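# Reseat two misplaced gears upright on furnace tray lugs

## Task

Fix the two gears that are placed wrongly so that every gear on the furnace tray ends up resting flat on its lug with the smaller end facing up, and then release the grippers.

## Robot and tools

Robot: two identical six-joint arms named left_arm and right_arm, each with a two-finger parallel gripper and a wrist camera. In the shared scene frame the origin lies on the table surface midway between the arms, +x points out across the table, +z points up, and left_arm sits on the +y side. The names left and right are labels only, not image sides. Arm bases: left_arm at (-0.021, +0.263, 0) m, quat_wxyz (+0.999, 0, 0, +0.036); right_arm at (-0.045, -0.350, 0) m, quat_wxyz (+0.997, 0, 0, +0.082).

Tool execute_actions, argument actions: a list holding zero or one item. An empty list only reports the current state. An item with rows is a motion: rows is a list of 1 to 15 rows, and steps (1 to 15, default 15) is how many control steps of 1/30 s it lasts. Each row is used for one step; if rows run out, the final row repeats. An item with only steps (up to 300) is a wait that issues nothing new. Optional pictures (boolean) turns camera images on or off for that result; they are included by default.

Each row is one flat list of 14 numbers covering both arms, even when only one moves: left_arm waist, shoulder, elbow, wrist pitch, wrist yaw, wrist roll, gripper opening, then the same seven for right_arm. The six joint values are absolute target angles in radians (the same values Joint positions reports), not offsets. Stated ranges per arm: waist -2.880 to 2.880, shoulder 0.000 to 3.142, elbow 0.000 to 3.019, wrist pitch -1.693 to 1.571, wrist yaw -1.571 to 1.571, wrist roll -2.094 to 2.094. A call is rejected, moving nothing, if some target exceeds a range end by more than 0.019 rad and is also farther out than that joint's last reading. True limits may differ from the stated ones by up to 0.019 rad; targets beyond the true end are clipped there, and the result then says "joint sent to its limit" (possibly referring to an earlier action still running). Absence of that line does not prove more travel exists. Gripper opening is an absolute value from -1 (closed) to +1 (fully open).

Motion limits: each step, a joint's target is held within a fixed margin of its measured angle (waist 0.264, shoulder 0.32, elbow 0.276, wrist pitch 0.33, wrist yaw 0.186, wrist roll 0.522 rad), and if targets would shift the gripper more than 70 mm from where it is, all of that arm's targets are pulled back proportionally. Large moves therefore need several calls. Between replies the simulation continues and arms keep heading for the last row sent, until everything has nearly stopped or a step is HELD.

Result lines: a state line per arm (left_arm: ... | right_arm: ...) gives end_effector_position in metres and end_effector_quat_wxyz in the scene frame. That point is between the finger pads, about 1 cm short of the fingertips; fingers point along the gripper's +z and open along its y. Reported hand positions can be off, more so at long reach. Joint positions and Joint velocities give per arm six joints (rad, rad/s) then the pad gap (m, m/s; 0.094 m fully open). grip_measured is the measured opening on the same -1..1 scale you command; each gripper's reading may be biased by about 1 mm, fixed per scene. "joint command not followed" means a clearance check altered or blocked joint targets on some steps; other parts of the row still ran. HELD marks steps where your row was partly or wholly not sent. MOTOR HOT appears from 85 °C; at 100 °C an OVER-TEMPERATURE FAULT makes that arm release and drop until cooled.

Gripping: to hold something, command an opening below grip_measured; about 0.03 below holds firmly, smaller differences hold more gently. Pad force tops out around 50 to 62 N (less on some grippers, and less on parts thinner than about 2 mm); first contact can spike briefly.

Tool zoom_image: camera (one of cam_head_left, cam_head_right, cam_high, cam_low, cam_left_wrist, cam_right_wrist) and region [x0, y0, x1, y1] in that camera's pixels, top-left origin, at most 504 by 504. It gives a closer look at the latest image. Head, high and low cameras are 504x504; wrist cameras are 616x616 fisheye, posed from their arm's joint readings. Calibration is approximate and may differ slightly per scene.

Tool read_manual: optional section, only "licences"; returns URDF licence text and moves nothing.

Tool finished_scene: scene, the integer number of the current scene. Replying without any tool call ends everything.

Avoid: knocking or placing anything off the table (task failure), arms colliding or pressing on each other, dropping or slipping parts, slamming into objects, very hard pushes, and holding loads long enough to overheat motors. Occasional brief tugs on held parts or pushes on loose objects may happen.

Each tool is called after "Call:" as a command line: name --argument value for each argument, lists and objects as JSON in quotes; but a table of rows of numbers goes row by row, as --pt "numbers of a row", without its own name.

## Session

Call:
execute_actions --actions '[]'

Scene clock: 0.00 s of 6880.00 s.
left_arm: end_effector_position=(+0.7799, +0.4758, +0.3340) grip_measured=+1.000 end_effector_quat_wxyz=(+0.399, -0.056, +0.824, +0.398) | right_arm: end_effector_position=(+0.0978, -0.1280, +0.1114) grip_measured=+1.000 end_effector_quat_wxyz=(-0.049, -0.655, +0.740, -0.147)
Joint positions: left_arm=[ 0.059  2.042  2.027 -0.466 -0.66   0.406  0.094] | right_arm=[ 0.984  1.252  0.808 -1.341  0.227 -0.276  0.094]
Joint velocities: left_arm=[-0.005 -0.005 -0.002  0.002  0.066  0.022  0.   ] | right_arm=[-0.015 -0.015 -0.002  0.007 -0.022 -0.066  0.   ]

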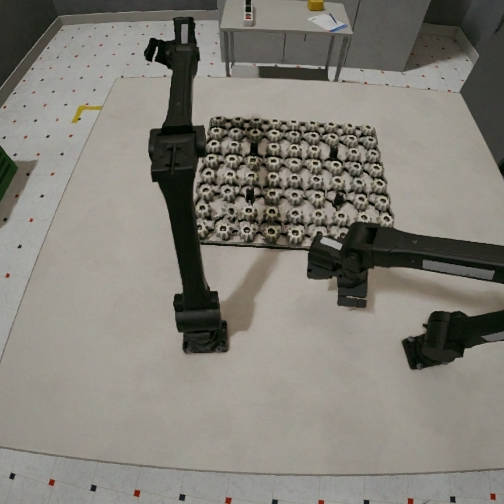

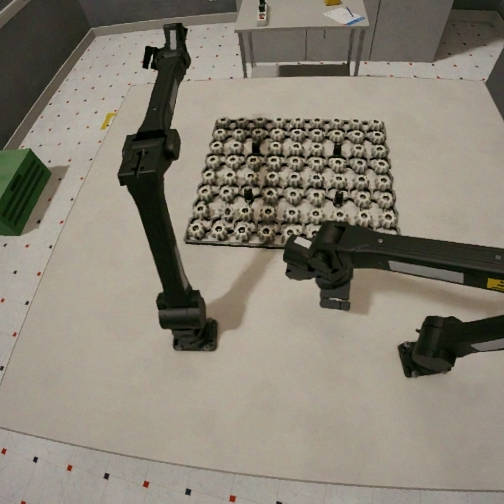

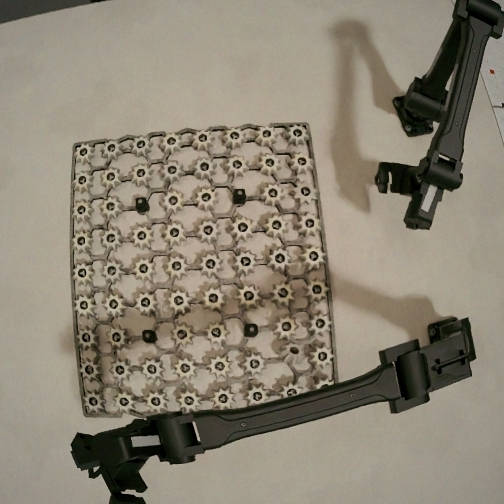

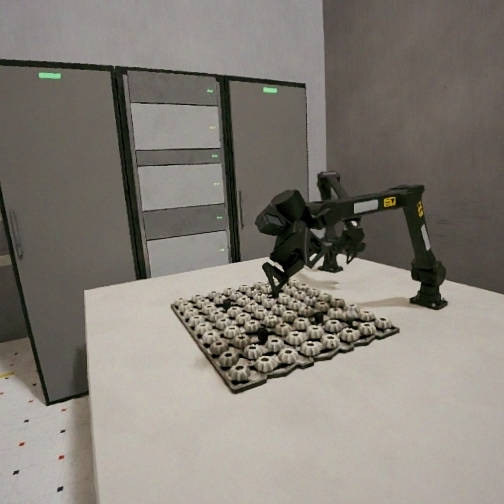

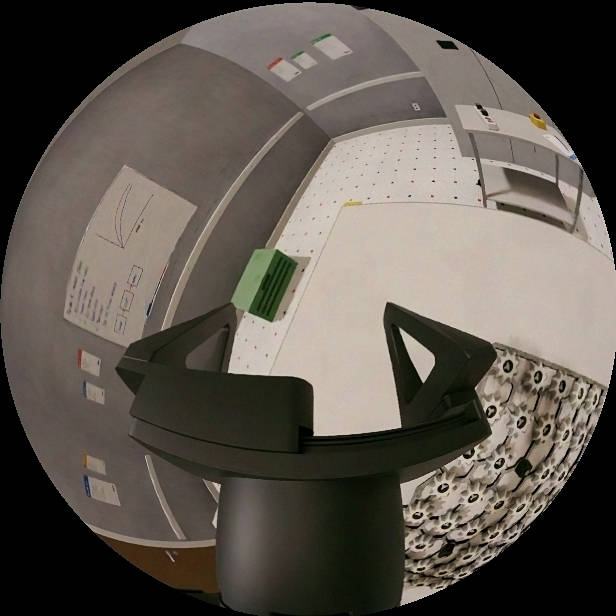

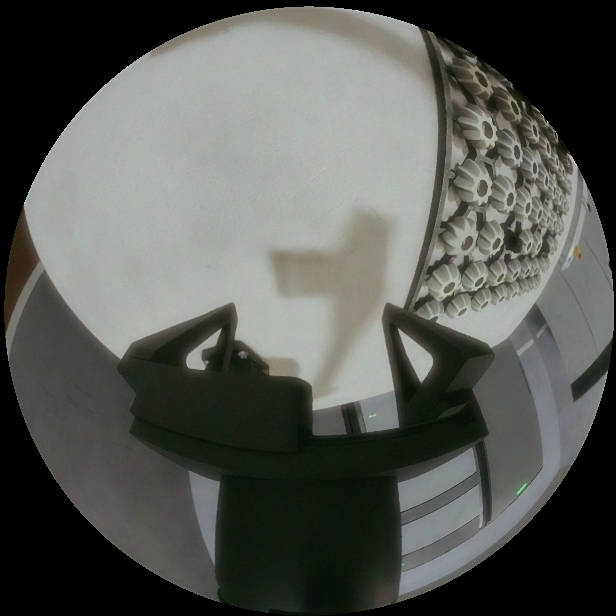

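Move the left arm away to clear the view.

Call:
execute_actions --actions '[{"rows":[[0.9,2.042,2.027,-0.466,-0.66,0.406,1,0.3,1.252,0.808,-1.341,0.227,-0.276,1]]}]' --pictures false

Call:
execute_actions --actions '[{"steps":90}]'

Call:
zoom_image --camera "cam_high" --region '[60,110,360,430]'

Call:
zoom_image --camera "cam_head_left" --region '[180,105,410,255]'

Scene clock: 15.07 s of 6880.00 s.
left_arm: end_effector_position=(+0.6873, +0.6934, +0.3339) grip_measured=+1.000 end_effector_quat_wxyz=(+0.338, -0.173, +0.808, +0.450) | right_arm: end_effector_position=(+0.2083, -0.2755, +0.1115) grip_measured=+1.000 end_effector_quat_wxyz=(-0.097, -0.357, +0.921, -0.122)
Joint positions: left_arm=[ 0.346  2.042  2.027 -0.466 -0.658  0.406  0.094] | right_arm=[ 0.274  1.252  0.808 -1.341  0.23  -0.277  0.094]
Joint velocities: left_arm=[ 0.835 -0.024 -0.002  0.007  0.051 -0.051  0.   ] | right_arm=[ 0.347  0.005 -0.002 -0.007  0.007 -0.051  0.   ]
Steps of this call (steps 1 to 90: nothing new was sent; then 11.57 s passed at rest; steps 91 to 105: all 15 steps of this action). Readings (joint positions):
91: left_arm=[0.064 2.042 2.027 -0.466 -0.659 0.406] | right_arm=[0.967 1.252 0.808 -1.341 0.220 -0.276]
92: left_arm=[0.068 2.042 2.027 -0.466 -0.659 0.406] | right_arm=[0.919 1.252 0.808 -1.341 0.218 -0.277]
94: left_arm=[0.090 2.042 2.027 -0.466 -0.658 0.406] | right_arm=[0.769 1.252 0.808 -1.341 0.220 -0.277]
98: left_arm=[0.164 2.042 2.027 -0.466 -0.658 0.406] | right_arm=[0.420 1.252 0.808 -1.341 0.226 -0.277]
105: the state above

Scene clock: 18.07 s of 6880.00 s.
left_arm: end_effector_position=(+0.3591, +0.9995, +0.3341) grip_measured=+1.000 end_effector_quat_wxyz=(+0.203, -0.385, +0.731, +0.525) | right_arm: end_effector_position=(+0.2060, -0.2683, +0.1115) grip_measured=+1.000 end_effector_quat_wxyz=(-0.095, -0.369, +0.916, -0.123)
Joint positions: left_arm=[ 0.894  2.042  2.027 -0.466 -0.661  0.406  0.094] | right_arm=[ 0.301  1.252  0.808 -1.341  0.228 -0.277  0.094]
Joint velocities: left_arm=[ 0.005 -0.024 -0.012  0.007  0.022  0.022  0.   ] | right_arm=[-0.005 -0.024 -0.027  0.002 -0.022 -0.022  0.   ]
Steps of this call (steps 1 to 60: the robot went on to your last target; steps 61 to 90: nothing new was sent). Readings (joint positions):
1: left_arm=[0.375 2.042 2.027 -0.466 -0.658 0.406] | right_arm=[0.285 1.252 0.808 -1.341 0.229 -0.277]
2: left_arm=[0.404 2.042 2.027 -0.466 -0.658 0.406] | right_arm=[0.294 1.252 0.808 -1.341 0.229 -0.277]
4: left_arm=[0.463 2.042 2.027 -0.466 -0.658 0.406] | right_arm=[0.301 1.252 0.808 -1.341 0.228 -0.277]
8: left_arm=[0.584 2.042 2.027 -0.466 -0.658 0.406] | right_arm=[0.301 1.252 0.808 -1.341 0.228 -0.277]
90: the state above
All arms were judged still, so your last target was given up. Only a new action makes them travel on or press farther. Fingers that are still opening or closing keep moving.
camera_calibration (this result's frames):
cam_left_wrist: T_world_to_cam=[[0.770183, -0.152044, -0.619436, 0.0859195], [-0.437482, -0.832647, -0.339572, 1.10379], [-0.464142, 0.532525, -0.707807, -0.00675793], [0, 0, 0, 1]] pos_world=[0.413577, 0.935727, 0.423253]
cam_right_wrist: T_world_to_cam=[[0.696373, -0.704011, 0.139403, -0.342662], [-0.516501, -0.356759, 0.778428, -0.0713488], [-0.498289, -0.614078, -0.612059, 0.12754], [0, 0, 0, 1]] pos_world=[0.265321, -0.188372, 0.18137]

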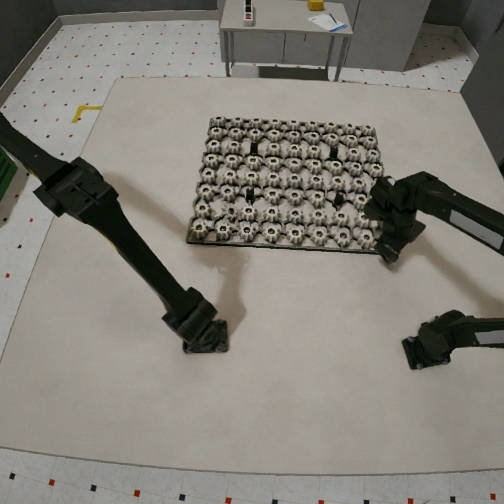

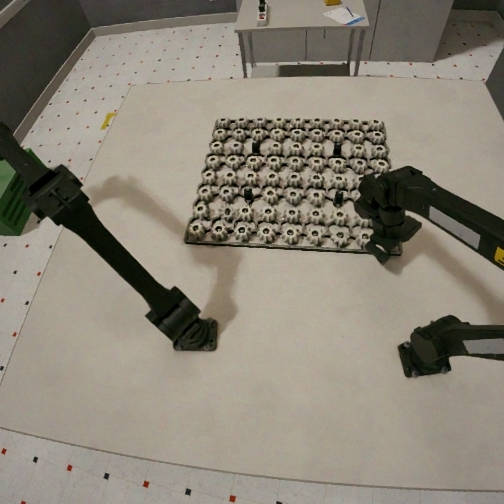

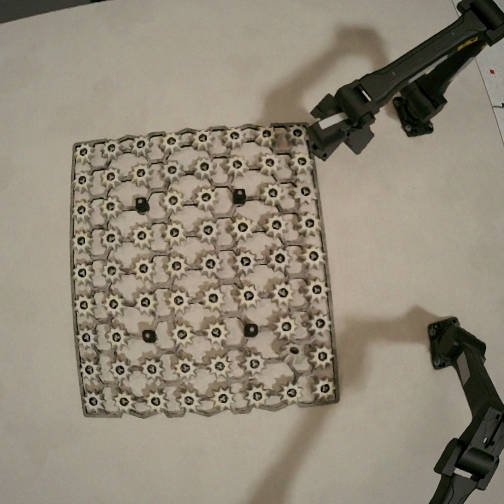

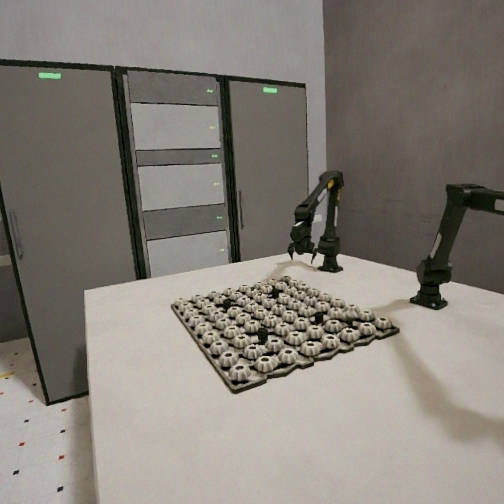

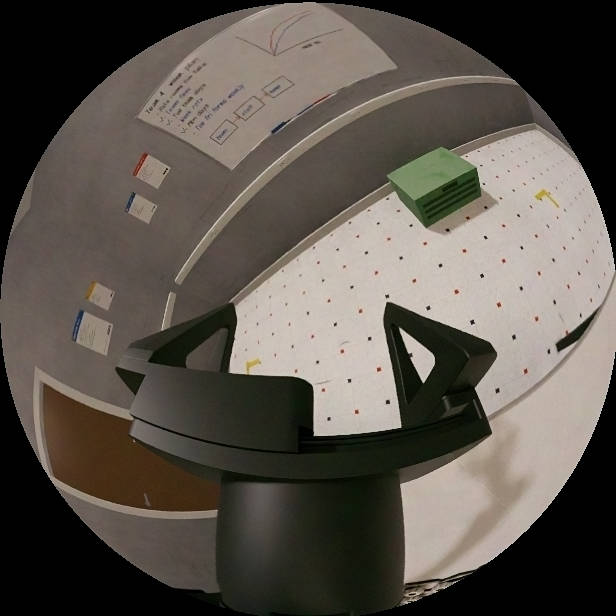

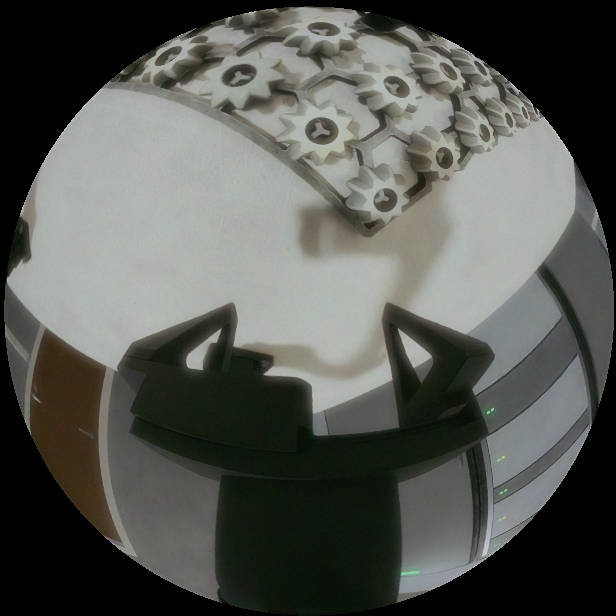

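Region (60, 110, 360, 430) of cam_high's 504x504 image, scaled by 1.575, with more detail than that image has; it fills the left 472 columns of this view, and the rest is white.

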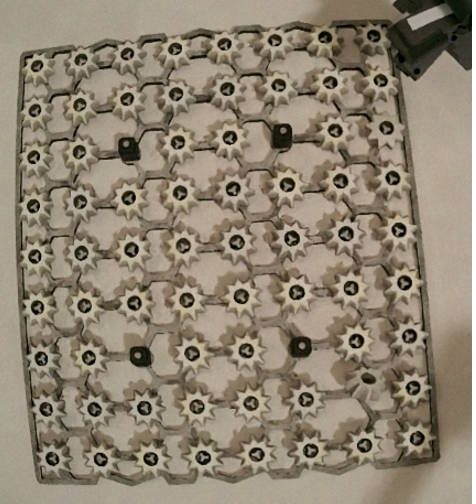

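Region (180, 105, 410, 255) of cam_head_left's 504x504 image, scaled by 2.191, with more detail than that image has; it fills the top 329 rows of this view, and the rest is white.

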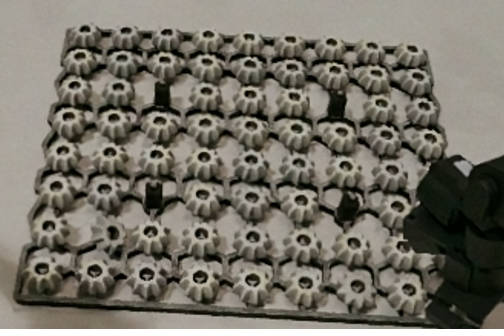

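Call:
execute_actions --actions '[{"rows":[[-0.27,1.513,1.203,-1.261,0,0,0.6,0.274,1.486,1.089,-1.174,0,0.35,0.5]]}]' --pictures false

Call:
execute_actions --actions '[{"steps":120}]'

Scene clock: 71.30 s of 6880.00 s.
left_arm: end_effector_position=(+0.4580, +0.7212, +0.2504) grip_measured=+0.602 end_effector_quat_wxyz=(+0.202, -0.271, +0.914, +0.224) | right_arm: end_effector_position=(+0.3147, -0.1806, +0.1035) grip_measured=+0.502 end_effector_quat_wxyz=(-0.022, -0.071, +0.997, -0.010)
Joint positions: left_arm=[ 0.629  1.738  1.635 -0.898 -0.238  0.196  0.075] | right_arm=[ 0.279  1.505  1.062 -1.176  0.002  0.301  0.071]
Joint velocities: left_arm=[-0.835 -0.689 -0.759 -0.896  0.799 -0.256 -0.   ] | right_arm=[ 0.005 -0.044  0.002 -0.012 -0.007  0.256 -0.001]
Steps of this call (steps 1 to 90: nothing new was sent; then 49.73 s passed at rest; steps 91 to 105: all 15 steps of this action). Readings (joint positions):
91: left_arm=[0.891 2.036 2.018 -0.478 -0.636 0.390] | right_arm=[0.299 1.260 0.815 -1.334 0.182 -0.237]
92: left_arm=[0.888 2.020 1.993 -0.506 -0.609 0.370] | right_arm=[0.297 1.280 0.833 -1.317 0.128 -0.184]
94: left_arm=[0.870 1.982 1.937 -0.567 -0.554 0.335] | right_arm=[0.294 1.346 0.895 -1.276 0.055 -0.071]
98: left_arm=[0.804 1.899 1.825 -0.687 -0.443 0.275] | right_arm=[0.286 1.481 1.035 -1.195 0.004 0.157]
105: the state above

Scene clock: 75.30 s of 6880.00 s.
left_arm: end_effector_position=(+0.4072, +0.1793, +0.1485) grip_measured=+0.602 end_effector_quat_wxyz=(+0.003, +0.103, +0.995, -0.001) | right_arm: end_effector_position=(+0.3148, -0.1806, +0.1048) grip_measured=+0.502 end_effector_quat_wxyz=(-0.020, -0.052, +0.998, -0.010)
Joint positions: left_arm=[-0.265  1.524  1.211 -1.252  0.001  0.015  0.075] | right_arm=[ 0.279  1.501  1.062 -1.176  0.002  0.339  0.071]
Joint velocities: left_arm=[-0.015 -0.015  0.002  0.007 -0.007 -0.037  0.   ] | right_arm=[-0.005  0.005  0.002 -0.002 -0.037 -0.007  0.001]
Steps of this call (steps 1 to 60: the robot went on to your last target; steps 61 to 90: nothing new was sent; then 1.00 s passed at rest). Readings (joint positions):
1: left_arm=[0.600 1.715 1.608 -0.929 -0.208 0.187] | right_arm=[0.279 1.504 1.062 -1.176 0.002 0.309]
2: left_arm=[0.571 1.694 1.581 -0.961 -0.176 0.178] | right_arm=[0.279 1.503 1.062 -1.176 0.002 0.315]
4: left_arm=[0.509 1.655 1.527 -1.018 -0.120 0.162] | right_arm=[0.279 1.502 1.062 -1.176 0.002 0.324]
8: left_arm=[0.375 1.595 1.410 -1.106 -0.052 0.131] | right_arm=[0.279 1.501 1.062 -1.176 0.002 0.332]
90: the state above
All arms were judged still, so your last target was given up. Only a new action makes them travel on or press farther. Fingers that are still opening or closing keep moving.
camera_calibration (this result's frames):
cam_left_wrist: T_world_to_cam=[[-0.215236, -0.976561, -0.00160057, 0.266579], [-0.78566, 0.172187, 0.594213, 0.201803], [-0.58001, 0.129154, -0.804306, 0.454827], [0, 0, 0, 1]] pos_world=[0.47973, 0.16684, 0.246333]
cam_right_wrist: T_world_to_cam=[[0.10024, -0.994963, 0.000429822, -0.206058], [-0.776668, -0.077977, 0.625065, 0.169639], [-0.621883, -0.0629901, -0.780573, 0.387668], [0, 0, 0, 1]] pos_world=[0.393493, -0.167373, 0.196656]

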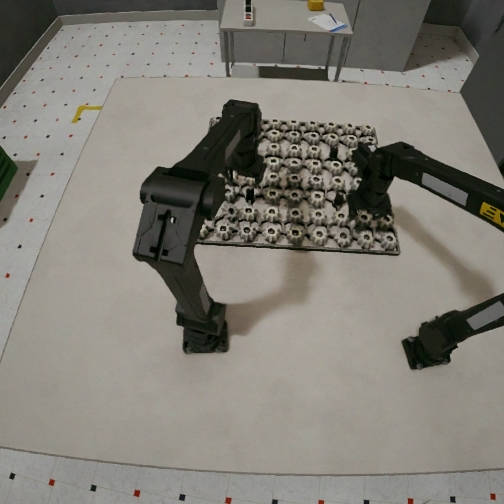

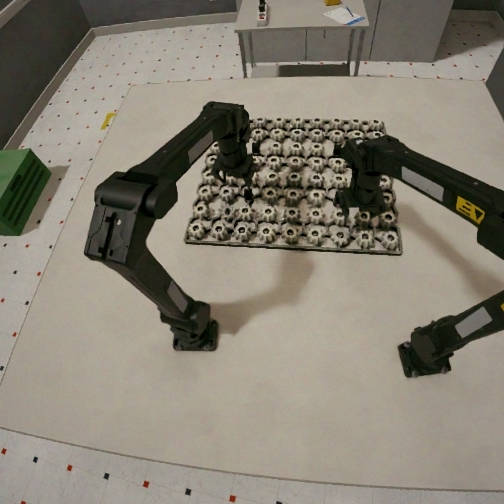

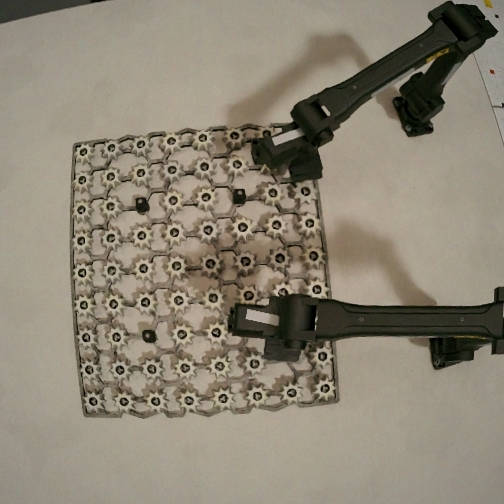

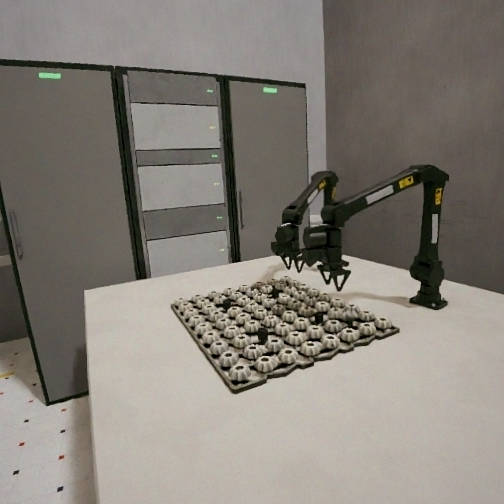

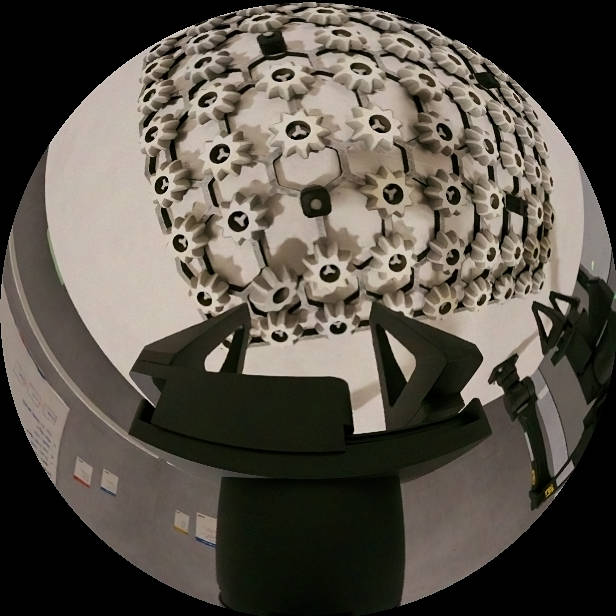

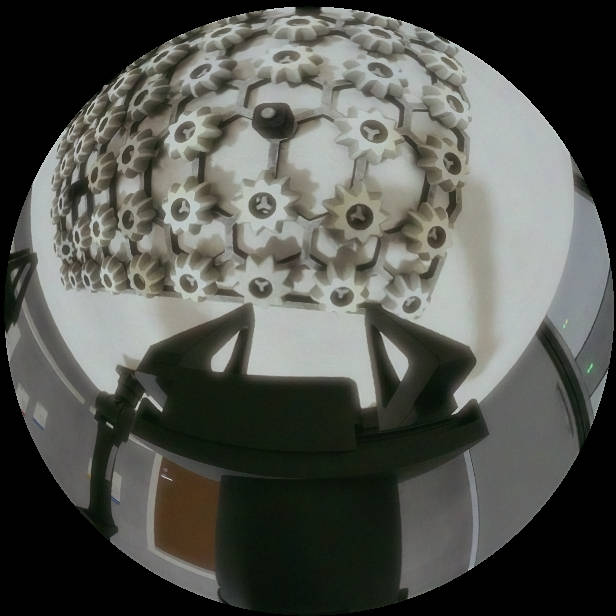

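Call:
zoom_image --camera "cam_left_wrist" --region '[170,230,370,350]'

Region (170, 230, 370, 350) of cam_left_wrist's 616x616 image, scaled by 2.520, with more detail than that image has; it fills the top 302 rows of this view, and the rest is white.

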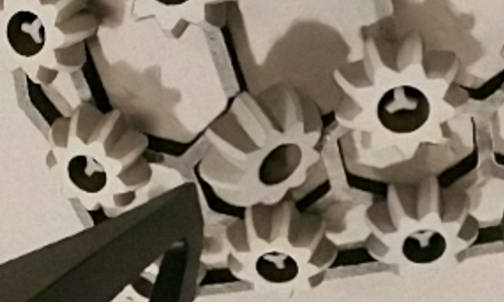

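Call:
execute_actions --actions '[{"rows":[[-0.153,1.45,0.965,-1.09,0,-0.866,0.6,0.41,1.48,1.008,-1.058,0,-0.21,0.5]]}]' --pictures false

Call:
execute_actions --actions '[{"steps":60}]'

Scene clock: 111.90 s of 6880.00 s.
left_arm: end_effector_position=(+0.3480, +0.2363, +0.0824) grip_measured=+0.602 end_effector_quat_wxyz=(-0.018, -0.358, +0.934, +0.008) | right_arm: end_effector_position=(+0.2897, -0.1318, +0.0887) grip_measured=+0.502 end_effector_quat_wxyz=(+0.005, -0.370, +0.929, +0.002)
Joint positions: left_arm=[-0.145  1.458  0.948 -1.1   -0.    -0.804  0.075] | right_arm=[ 0.415  1.492  1.005 -1.072 -0.001 -0.179  0.071]
Joint velocities: left_arm=[-0.024  0.005 -0.002  0.007 -0.066 -0.344  0.   ] | right_arm=[-0.063  0.005 -0.007 -0.012  0.007 -0.081 -0.   ]
Steps of this call (steps 1 to 90: nothing new was sent; then 33.10 s passed at rest; steps 91 to 105: all 15 steps of this action). Readings (joint positions):
91: left_arm=[-0.261 1.519 1.190 -1.226 0.002 -0.042] | right_arm=[0.287 1.500 1.054 -1.156 0.005 0.264]
92: left_arm=[-0.251 1.500 1.147 -1.177 0.003 -0.118] | right_arm=[0.303 1.495 1.041 -1.121 0.005 0.173]
94: left_arm=[-0.213 1.467 1.043 -1.126 0.003 -0.300] | right_arm=[0.359 1.492 1.019 -1.086 0.004 0.039]
98: left_arm=[-0.140 1.459 0.949 -1.116 -0.000 -0.620] | right_arm=[0.435 1.492 1.005 -1.075 -0.001 -0.104]
105: the state above

Scene clock: 113.90 s of 6880.00 s.
left_arm: end_effector_position=(+0.3480, +0.2361, +0.0824) grip_measured=+0.602 end_effector_quat_wxyz=(-0.017, -0.380, +0.925, +0.009) | right_arm: end_effector_position=(+0.2902, -0.1326, +0.0887) grip_measured=+0.502 end_effector_quat_wxyz=(+0.005, -0.378, +0.926, +0.002)
Joint positions: left_arm=[-0.145  1.458  0.948 -1.1   -0.    -0.851  0.075] | right_arm=[ 0.413  1.492  1.005 -1.072 -0.001 -0.199  0.071]
Joint velocities: left_arm=[ 0.015  0.005 -0.002 -0.012 -0.007 -0.007 -0.001] | right_arm=[-0.024 -0.015  0.002 -0.017 -0.007  0.007 -0.   ]
Steps of this call (steps 1 to 30: the robot went on to your last target; steps 31 to 60: nothing new was sent). Readings (joint positions):
1: left_arm=[-0.145 1.458 0.948 -1.100 -0.000 -0.813] | right_arm=[0.413 1.492 1.005 -1.072 -0.001 -0.183]
2: left_arm=[-0.145 1.458 0.948 -1.100 -0.000 -0.821] | right_arm=[0.413 1.492 1.005 -1.072 -0.001 -0.186]
4: left_arm=[-0.145 1.458 0.948 -1.100 -0.000 -0.832] | right_arm=[0.413 1.492 1.005 -1.072 -0.001 -0.191]
8: left_arm=[-0.145 1.458 0.948 -1.100 -0.000 -0.843] | right_arm=[0.413 1.492 1.005 -1.072 -0.001 -0.196]
60: the state above
All arms were judged still, so your last target was given up. Only a new action makes them travel on or press farther. Fingers that are still opening or closing keep moving.
camera_calibration (this result's frames):
cam_left_wrist: T_world_to_cam=[[0.694857, -0.718434, -0.032025, -0.0658726], [-0.550686, -0.560198, 0.618807, 0.273893], [-0.462513, -0.412347, -0.78489, 0.445317], [0, 0, 0, 1]] pos_world=[0.402566, 0.289734, 0.177929]
cam_right_wrist: T_world_to_cam=[[0.697681, -0.716231, -0.0159279, -0.290833], [-0.575333, -0.573403, 0.583267, 0.0440024], [-0.426887, -0.397771, -0.812124, 0.264638], [0, 0, 0, 1]] pos_world=[0.341195, -0.0778077, 0.184621]

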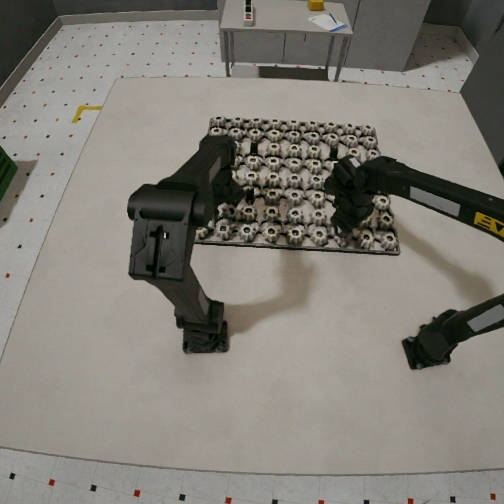

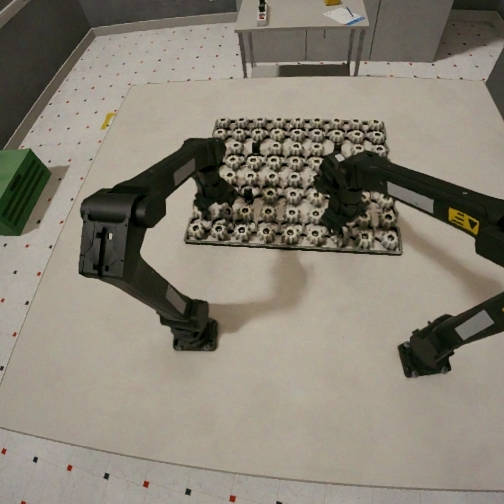

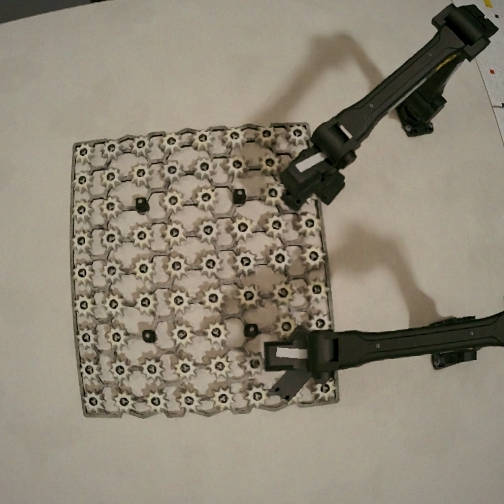

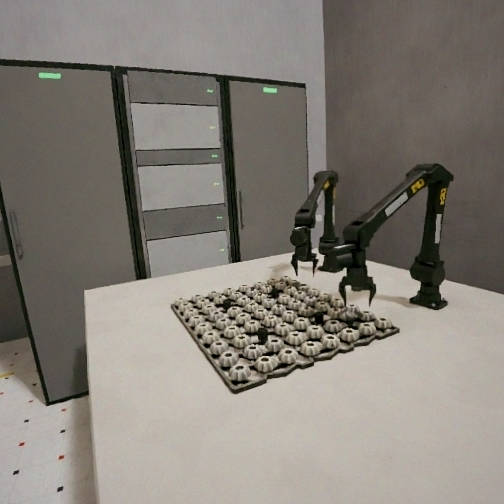

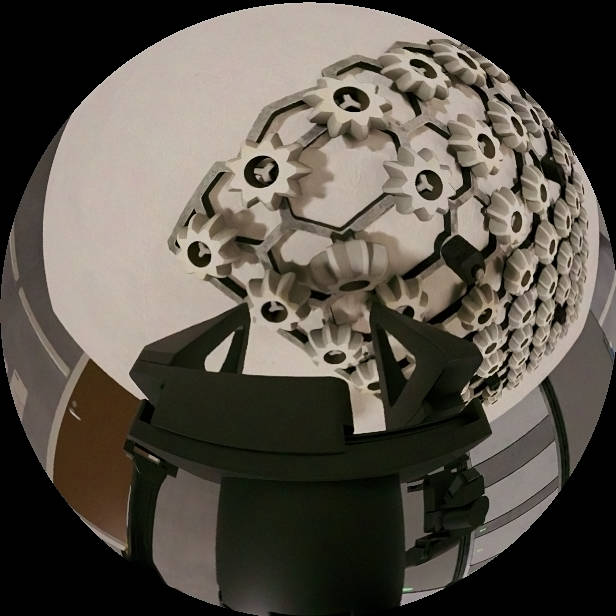

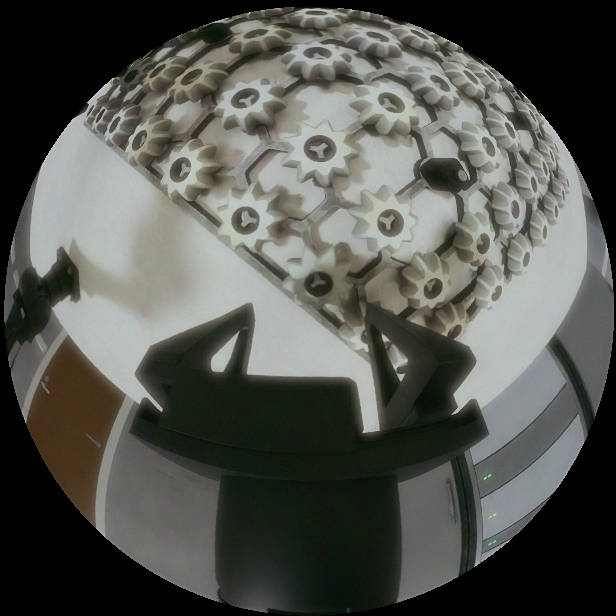

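Call:
execute_actions --actions '[{"rows":[[-0.17,1.48,0.99,-1.05,0,-0.885,0.6,0.405,1.565,0.928,-0.91,0,-0.21,0.5]]}]' --pictures false

Call:
execute_actions --actions '[{"steps":45}]'

Scene clock: 142.90 s of 6880.00 s.
left_arm: end_effector_position=(+0.3570, +0.2282, +0.0812) grip_measured=+0.602 end_effector_quat_wxyz=(-0.001, -0.380, +0.925, +0.001) | right_arm: end_effector_position=(+0.2851, -0.1385, +0.0300) grip_measured=+0.502 end_effector_quat_wxyz=(-0.004, -0.377, +0.926, -0.002)
Joint positions: left_arm=[-0.164  1.46   0.948 -1.06  -0.    -0.87   0.075] | right_arm=[ 0.409  1.577  0.921 -0.924  0.003 -0.2    0.071]
Joint velocities: left_arm=[-0.005  0.005 -0.002 -0.022 -0.125  0.022 -0.   ] | right_arm=[-0.015  0.005 -0.002 -0.007  0.081 -0.051 -0.   ]
Steps of this call (steps 1 to 90: nothing new was sent; then 25.50 s passed at rest; steps 91 to 105: all 15 steps of this action). Readings (joint positions):
91: left_arm=[-0.146 1.458 0.948 -1.094 -0.000 -0.854] | right_arm=[0.413 1.494 0.995 -1.045 -0.001 -0.199]
92: left_arm=[-0.148 1.459 0.948 -1.082 -0.000 -0.858] | right_arm=[0.413 1.496 0.979 -0.995 -0.001 -0.199]
94: left_arm=[-0.156 1.459 0.948 -1.066 -0.000 -0.862] | right_arm=[0.413 1.520 0.951 -0.943 -0.001 -0.199]
98: left_arm=[-0.164 1.460 0.948 -1.060 -0.000 -0.867] | right_arm=[0.410 1.570 0.924 -0.927 0.005 -0.200]
105: the state above

Scene clock: 144.40 s of 6880.00 s.
left_arm: end_effector_position=(+0.3570, +0.2282, +0.0812) grip_measured=+0.602 end_effector_quat_wxyz=(-0.001, -0.380, +0.925, +0.001) | right_arm: end_effector_position=(+0.2851, -0.1385, +0.0300) grip_measured=+0.502 end_effector_quat_wxyz=(-0.004, -0.377, +0.926, -0.002)
Joint positions: left_arm=[-0.164  1.46   0.948 -1.06  -0.    -0.87   0.075] | right_arm=[ 0.409  1.577  0.921 -0.924  0.003 -0.2    0.071]
Joint velocities: left_arm=[ 0.005 -0.015 -0.007  0.012 -0.022  0.007 -0.   ] | right_arm=[-0.005 -0.005 -0.017  0.007 -0.022  0.022 -0.001]
Steps of this call (steps 1 to 15: the robot went on to your last target; steps 16 to 45: nothing new was sent). Readings (joint positions):
1: left_arm=[-0.164 1.460 0.948 -1.060 -0.000 -0.870] | right_arm=[0.409 1.577 0.921 -0.924 0.003 -0.200]
2: left_arm=[-0.164 1.460 0.948 -1.060 -0.000 -0.870] | right_arm=[0.409 1.577 0.921 -0.924 0.003 -0.200]
4: left_arm=[-0.164 1.460 0.948 -1.060 -0.000 -0.870] | right_arm=[0.409 1.577 0.921 -0.924 0.003 -0.200]
8: left_arm=[-0.164 1.460 0.948 -1.060 -0.000 -0.870] | right_arm=[0.409 1.577 0.921 -0.924 0.003 -0.200]
45: the state above
All arms were judged still, so your last target was given up. Only a new action makes them travel on or press farther. Fingers that are still opening or closing keep moving.
camera_calibration (this result's frames):
cam_left_wrist: T_world_to_cam=[[0.695258, -0.718748, -0.00418228, -0.0802524], [-0.573619, -0.558359, 0.59933, 0.284524], [-0.433102, -0.41429, -0.800491, 0.43656], [0, 0, 0, 1]] pos_world=[0.40808, 0.282048, 0.178603]
cam_right_wrist: T_world_to_cam=[[0.695535, -0.718327, -0.0153845, -0.292087], [-0.568282, -0.5631, 0.599978, 0.0708011], [-0.439644, -0.408563, -0.799868, 0.21421], [0, 0, 0, 1]] pos_world=[0.337568, -0.0824274, 0.124367]

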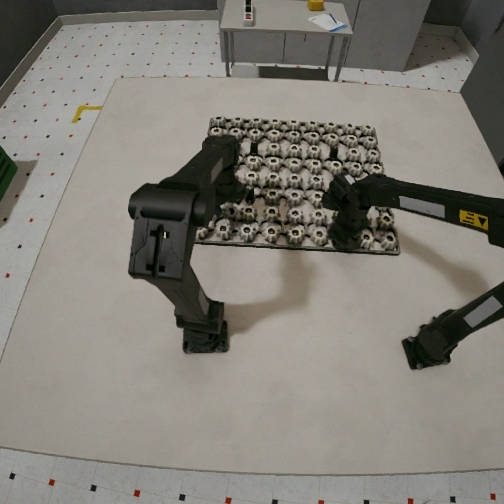

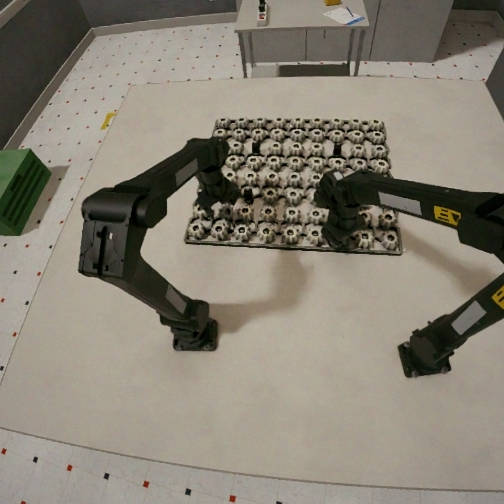

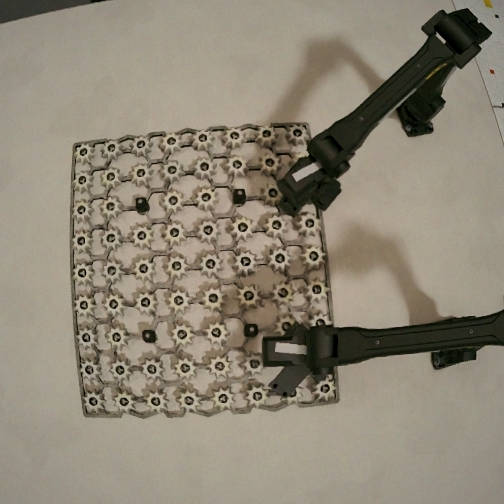

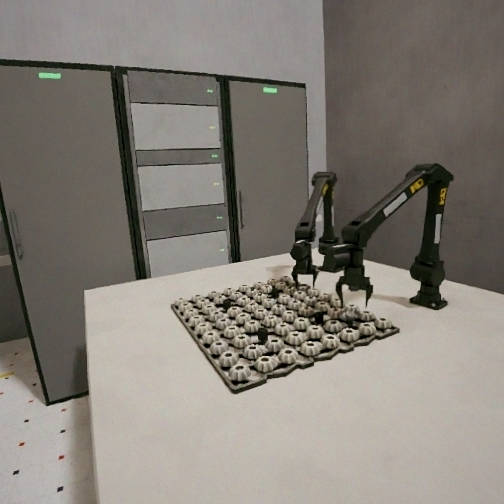

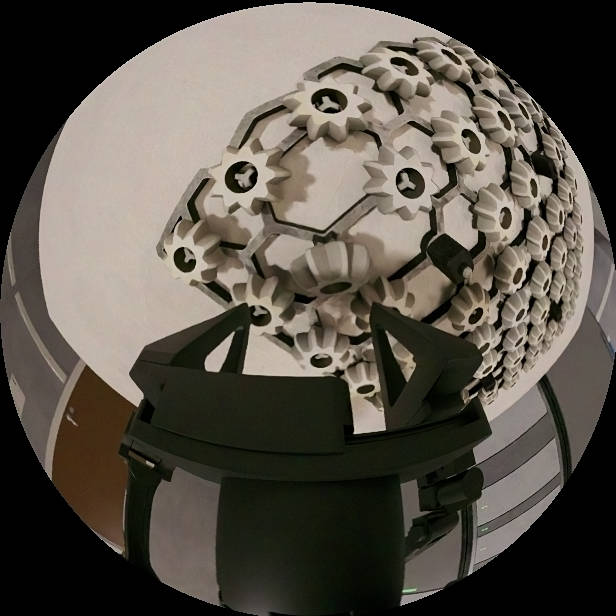

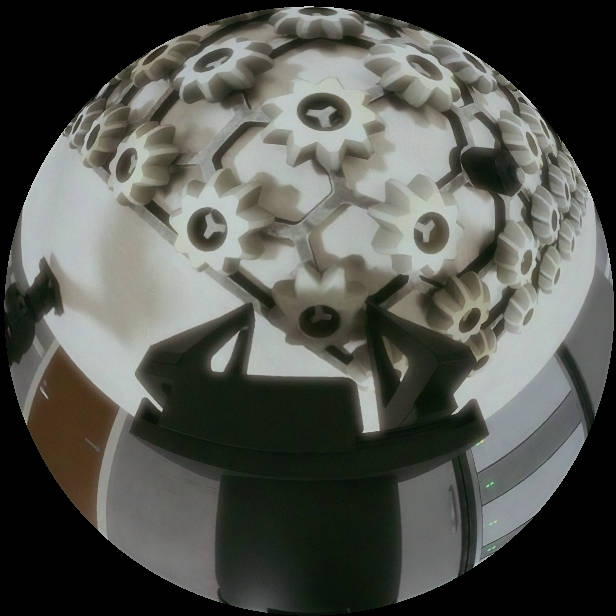

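Call:
execute_actions --actions '[{"rows":[[-0.183,1.46,0.948,-1.06,0,-0.885,0.6,0.405,1.565,0.928,-0.91,0,-0.21,0.0],[-0.183,1.46,0.948,-1.06,0,-0.885,0.6,0.405,1.565,0.928,-0.91,0,-0.21,0.0],[-0.183,1.46,0.948,-1.06,0,-0.885,0.6,0.405,1.565,0.928,-0.91,0,-0.21,0.0],[-0.183,1.46,0.948,-1.06,0,-0.885,0.6,0.405,1.565,0.928,-0.91,0,-0.21,0.0],[-0.183,1.46,0.948,-1.06,0,-0.885,0.6,0.405,1.565,0.928,-0.91,0,-0.21,0.0],[-0.183,1.557,0.948,-0.945,0,-0.885,0.6,0.405,1.565,0.928,-0.91,0,-0.21,0.0]]}]' --pictures false

Call:
execute_actions --actions '[{"steps":45}]'

Scene clock: 159.43 s of 6880.00 s.
left_arm: end_effector_position=(+0.3753, +0.2220, +0.0445) grip_measured=+0.602 end_effector_quat_wxyz=(+0.001, -0.375, +0.927, -0.000) | right_arm: end_effector_position=(+0.2879, -0.1414, +0.0300) grip_measured=+0.218 end_effector_quat_wxyz=(-0.002, -0.373, +0.928, -0.004)
Joint positions: left_arm=[-0.176  1.56   0.947 -0.955 -0.001 -0.872  0.075] | right_arm=[ 0.4    1.577  0.921 -0.92   0.006 -0.2    0.057]
Joint velocities: left_arm=[-0.005 -0.005 -0.007 -0.002 -0.007  0.037 -0.001] | right_arm=[-0.005 -0.005 -0.012  0.002 -0.051 -0.066 -0.   ]
Steps of this call (steps 1 to 90: nothing new was sent; then 11.53 s passed at rest; steps 91 to 105: all 15 steps of this action). Readings (joint positions):
91: left_arm=[-0.165 1.460 0.948 -1.060 -0.000 -0.871] | right_arm=[0.409 1.577 0.921 -0.923 0.010 -0.200]
92: left_arm=[-0.166 1.460 0.948 -1.060 -0.000 -0.871] | right_arm=[0.404 1.577 0.921 -0.921 0.014 -0.200]
94: left_arm=[-0.170 1.460 0.948 -1.060 -0.000 -0.871] | right_arm=[0.400 1.577 0.921 -0.920 0.006 -0.200]
98: left_arm=[-0.176 1.489 0.947 -0.986 -0.000 -0.871] | right_arm=[0.400 1.577 0.921 -0.920 0.006 -0.200]
105: the state above

Scene clock: 160.93 s of 6880.00 s.
left_arm: end_effector_position=(+0.3756, +0.2220, +0.0445) grip_measured=+0.602 end_effector_quat_wxyz=(+0.002, -0.375, +0.927, -0.001) | right_arm: end_effector_position=(+0.2879, -0.1414, +0.0300) grip_measured=+0.218 end_effector_quat_wxyz=(-0.002, -0.373, +0.928, -0.004)
Joint positions: left_arm=[-0.176  1.56   0.947 -0.954 -0.001 -0.872  0.075] | right_arm=[ 0.4    1.577  0.921 -0.92   0.006 -0.2    0.057]
Joint velocities: left_arm=[-0.005  0.005 -0.012 -0.022 -0.066 -0.007 -0.001] | right_arm=[-0.015  0.005 -0.017 -0.007 -0.022  0.037  0.001]
Steps of this call (steps 1 to 15: the robot went on to your last target; steps 16 to 45: nothing new was sent). Readings (joint positions):
1: left_arm=[-0.176 1.560 0.947 -0.955 -0.001 -0.872] | right_arm=[0.400 1.577 0.921 -0.920 0.006 -0.200]
2: left_arm=[-0.176 1.560 0.947 -0.955 -0.001 -0.872] | right_arm=[0.400 1.577 0.921 -0.920 0.006 -0.200]
4: left_arm=[-0.176 1.560 0.947 -0.954 -0.001 -0.872] | right_arm=[0.400 1.577 0.921 -0.920 0.006 -0.200]
8: left_arm=[-0.176 1.560 0.947 -0.954 -0.001 -0.872] | right_arm=[0.400 1.577 0.921 -0.920 0.006 -0.200]
45: the state above
All arms were judged still, so your last target was given up. Only a new action makes them travel on or press farther. Fingers that are still opening or closing keep moving.
camera_calibration (this result's frames):
cam_left_wrist: T_world_to_cam=[[0.688108, -0.725609, -0.000090196, -0.0937548], [-0.582554, -0.552521, 0.596113, 0.315932], [-0.432595, -0.410138, -0.8029, 0.411599], [0, 0, 0, 1]] pos_world=[0.426616, 0.275342, 0.142133]
cam_right_wrist: T_world_to_cam=[[0.68956, -0.724134, -0.0117234, -0.295354], [-0.575688, -0.55788, 0.597791, 0.0737209], [-0.439421, -0.405464, -0.801566, 0.214695], [0, 0, 0, 1]] pos_world=[0.340446, -0.0856973, 0.12456]

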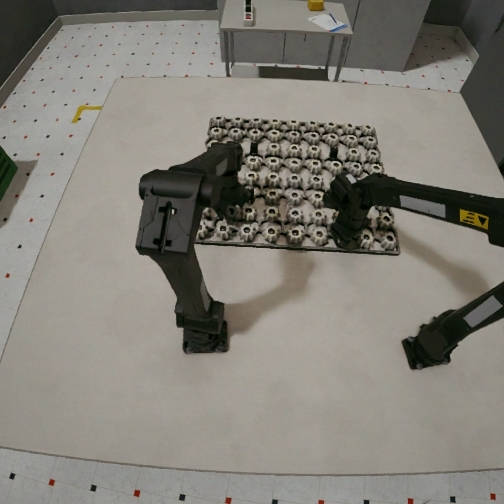

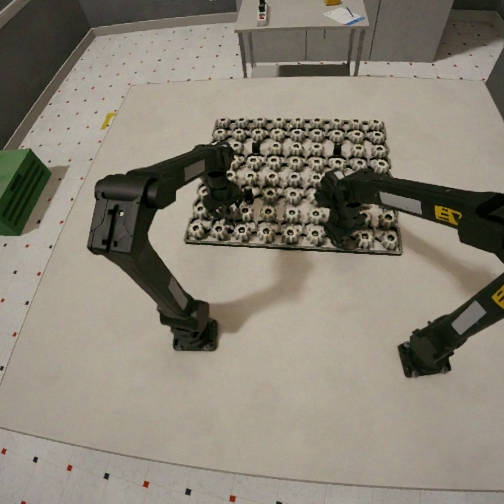

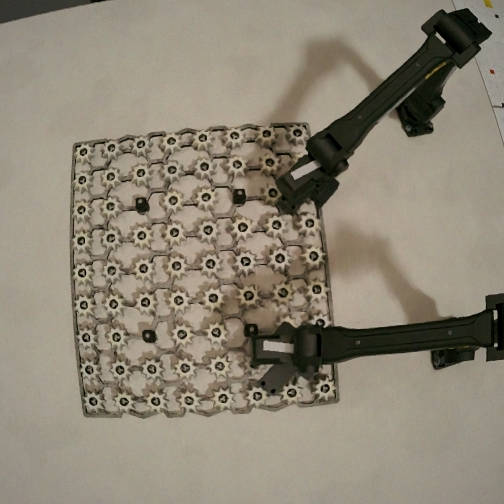

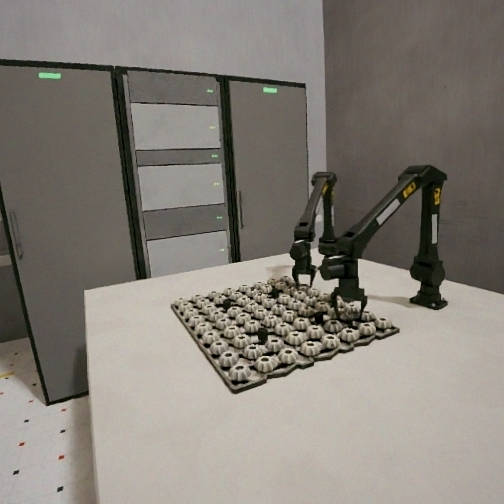

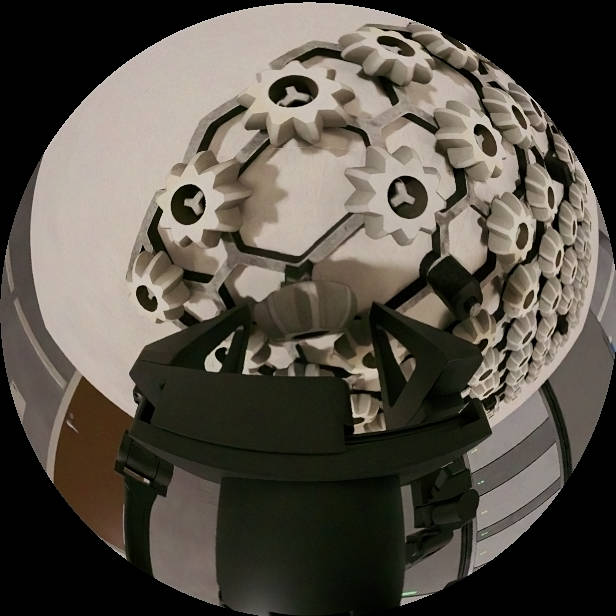

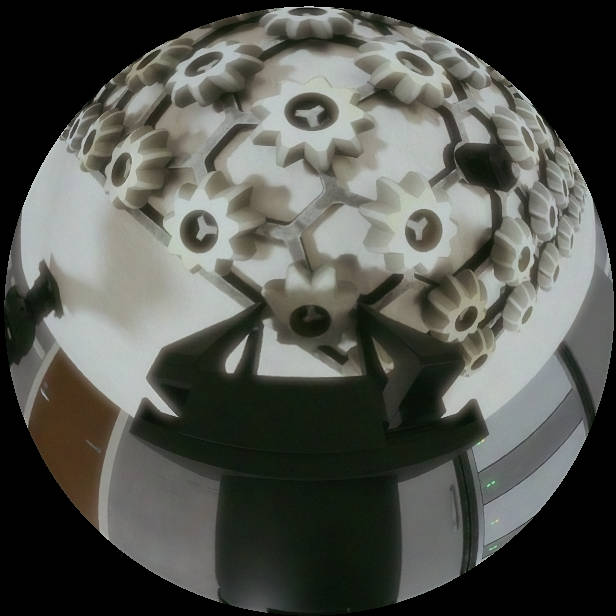

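Call:
execute_actions --actions '[{"rows":[[-0.183,1.59,0.948,-0.925,0,-0.885,0.6,0.40,1.48,1.03,-1.075,0,-0.2,0.17]]}]' --pictures false

Call:
execute_actions --actions '[{"steps":30}]' --pictures false

Scene clock: 170.10 s of 6880.00 s.
left_arm: end_effector_position=(+0.3792, +0.2216, +0.0401) grip_measured=+0.602 end_effector_quat_wxyz=(+0.005, -0.375, +0.927, -0.002) | right_arm: end_effector_position=(+0.2848, -0.1428, +0.0813) grip_measured=+0.218 end_effector_quat_wxyz=(-0.002, -0.373, +0.928, -0.002)
Joint positions: left_arm=[-0.176  1.571  0.947 -0.936 -0.001 -0.872  0.075] | right_arm=[ 0.4    1.486  0.976 -1.065  0.002 -0.2    0.057]
Joint velocities: left_arm=[ 0.015 -0.005  0.002 -0.002  0.007 -0.066 -0.001] | right_arm=[-0.005 -0.015 -0.002 -0.012  0.007  0.007 -0.   ]
Steps of this call (steps 1 to 90: nothing new was sent; then 5.67 s passed at rest; steps 91 to 105: all 15 steps of this action). Readings (joint positions):
91: left_arm=[-0.176 1.561 0.947 -0.952 -0.001 -0.872] | right_arm=[0.400 1.574 0.927 -0.941 0.008 -0.200]
92: left_arm=[-0.176 1.562 0.947 -0.946 -0.001 -0.872] | right_arm=[0.400 1.572 0.939 -0.971 0.007 -0.200]
94: left_arm=[-0.176 1.565 0.947 -0.938 -0.001 -0.872] | right_arm=[0.400 1.552 0.963 -1.023 0.003 -0.200]
98: left_arm=[-0.176 1.571 0.947 -0.936 -0.001 -0.872] | right_arm=[0.400 1.496 0.975 -1.059 0.002 -0.200]
105: the state above

Scene clock: 171.10 s of 6880.00 s.
left_arm: end_effector_position=(+0.3792, +0.2216, +0.0401) grip_measured=+0.602 end_effector_quat_wxyz=(+0.005, -0.375, +0.927, -0.002) | right_arm: end_effector_position=(+0.2848, -0.1428, +0.0813) grip_measured=+0.218 end_effector_quat_wxyz=(-0.002, -0.373, +0.928, -0.002)
Joint positions: left_arm=[-0.176  1.571  0.947 -0.936 -0.001 -0.872  0.075] | right_arm=[ 0.4    1.486  0.976 -1.065  0.002 -0.2    0.057]
Joint velocities: left_arm=[-0.024 -0.015  0.002 -0.002 -0.007  0.037  0.001] | right_arm=[ 0.005 -0.015  0.022 -0.007  0.051 -0.081 -0.001]
Steps of this call (steps 1 to 15: the robot went on to your last target; steps 16 to 30: nothing new was sent). Readings (joint positions):
1: left_arm=[-0.176 1.571 0.947 -0.936 -0.001 -0.872] | right_arm=[0.400 1.486 0.976 -1.065 0.002 -0.200]
2: left_arm=[-0.176 1.571 0.947 -0.936 -0.001 -0.872] | right_arm=[0.400 1.486 0.976 -1.065 0.002 -0.200]
4: left_arm=[-0.176 1.571 0.947 -0.936 -0.001 -0.872] | right_arm=[0.400 1.486 0.976 -1.065 0.002 -0.200]
8: left_arm=[-0.176 1.571 0.947 -0.936 -0.001 -0.872] | right_arm=[0.400 1.486 0.976 -1.065 0.002 -0.200]
30: the state above
All arms were judged still, so your last target was given up. Only a new action makes them travel on or press farther. Fingers that are still opening or closing keep moving.


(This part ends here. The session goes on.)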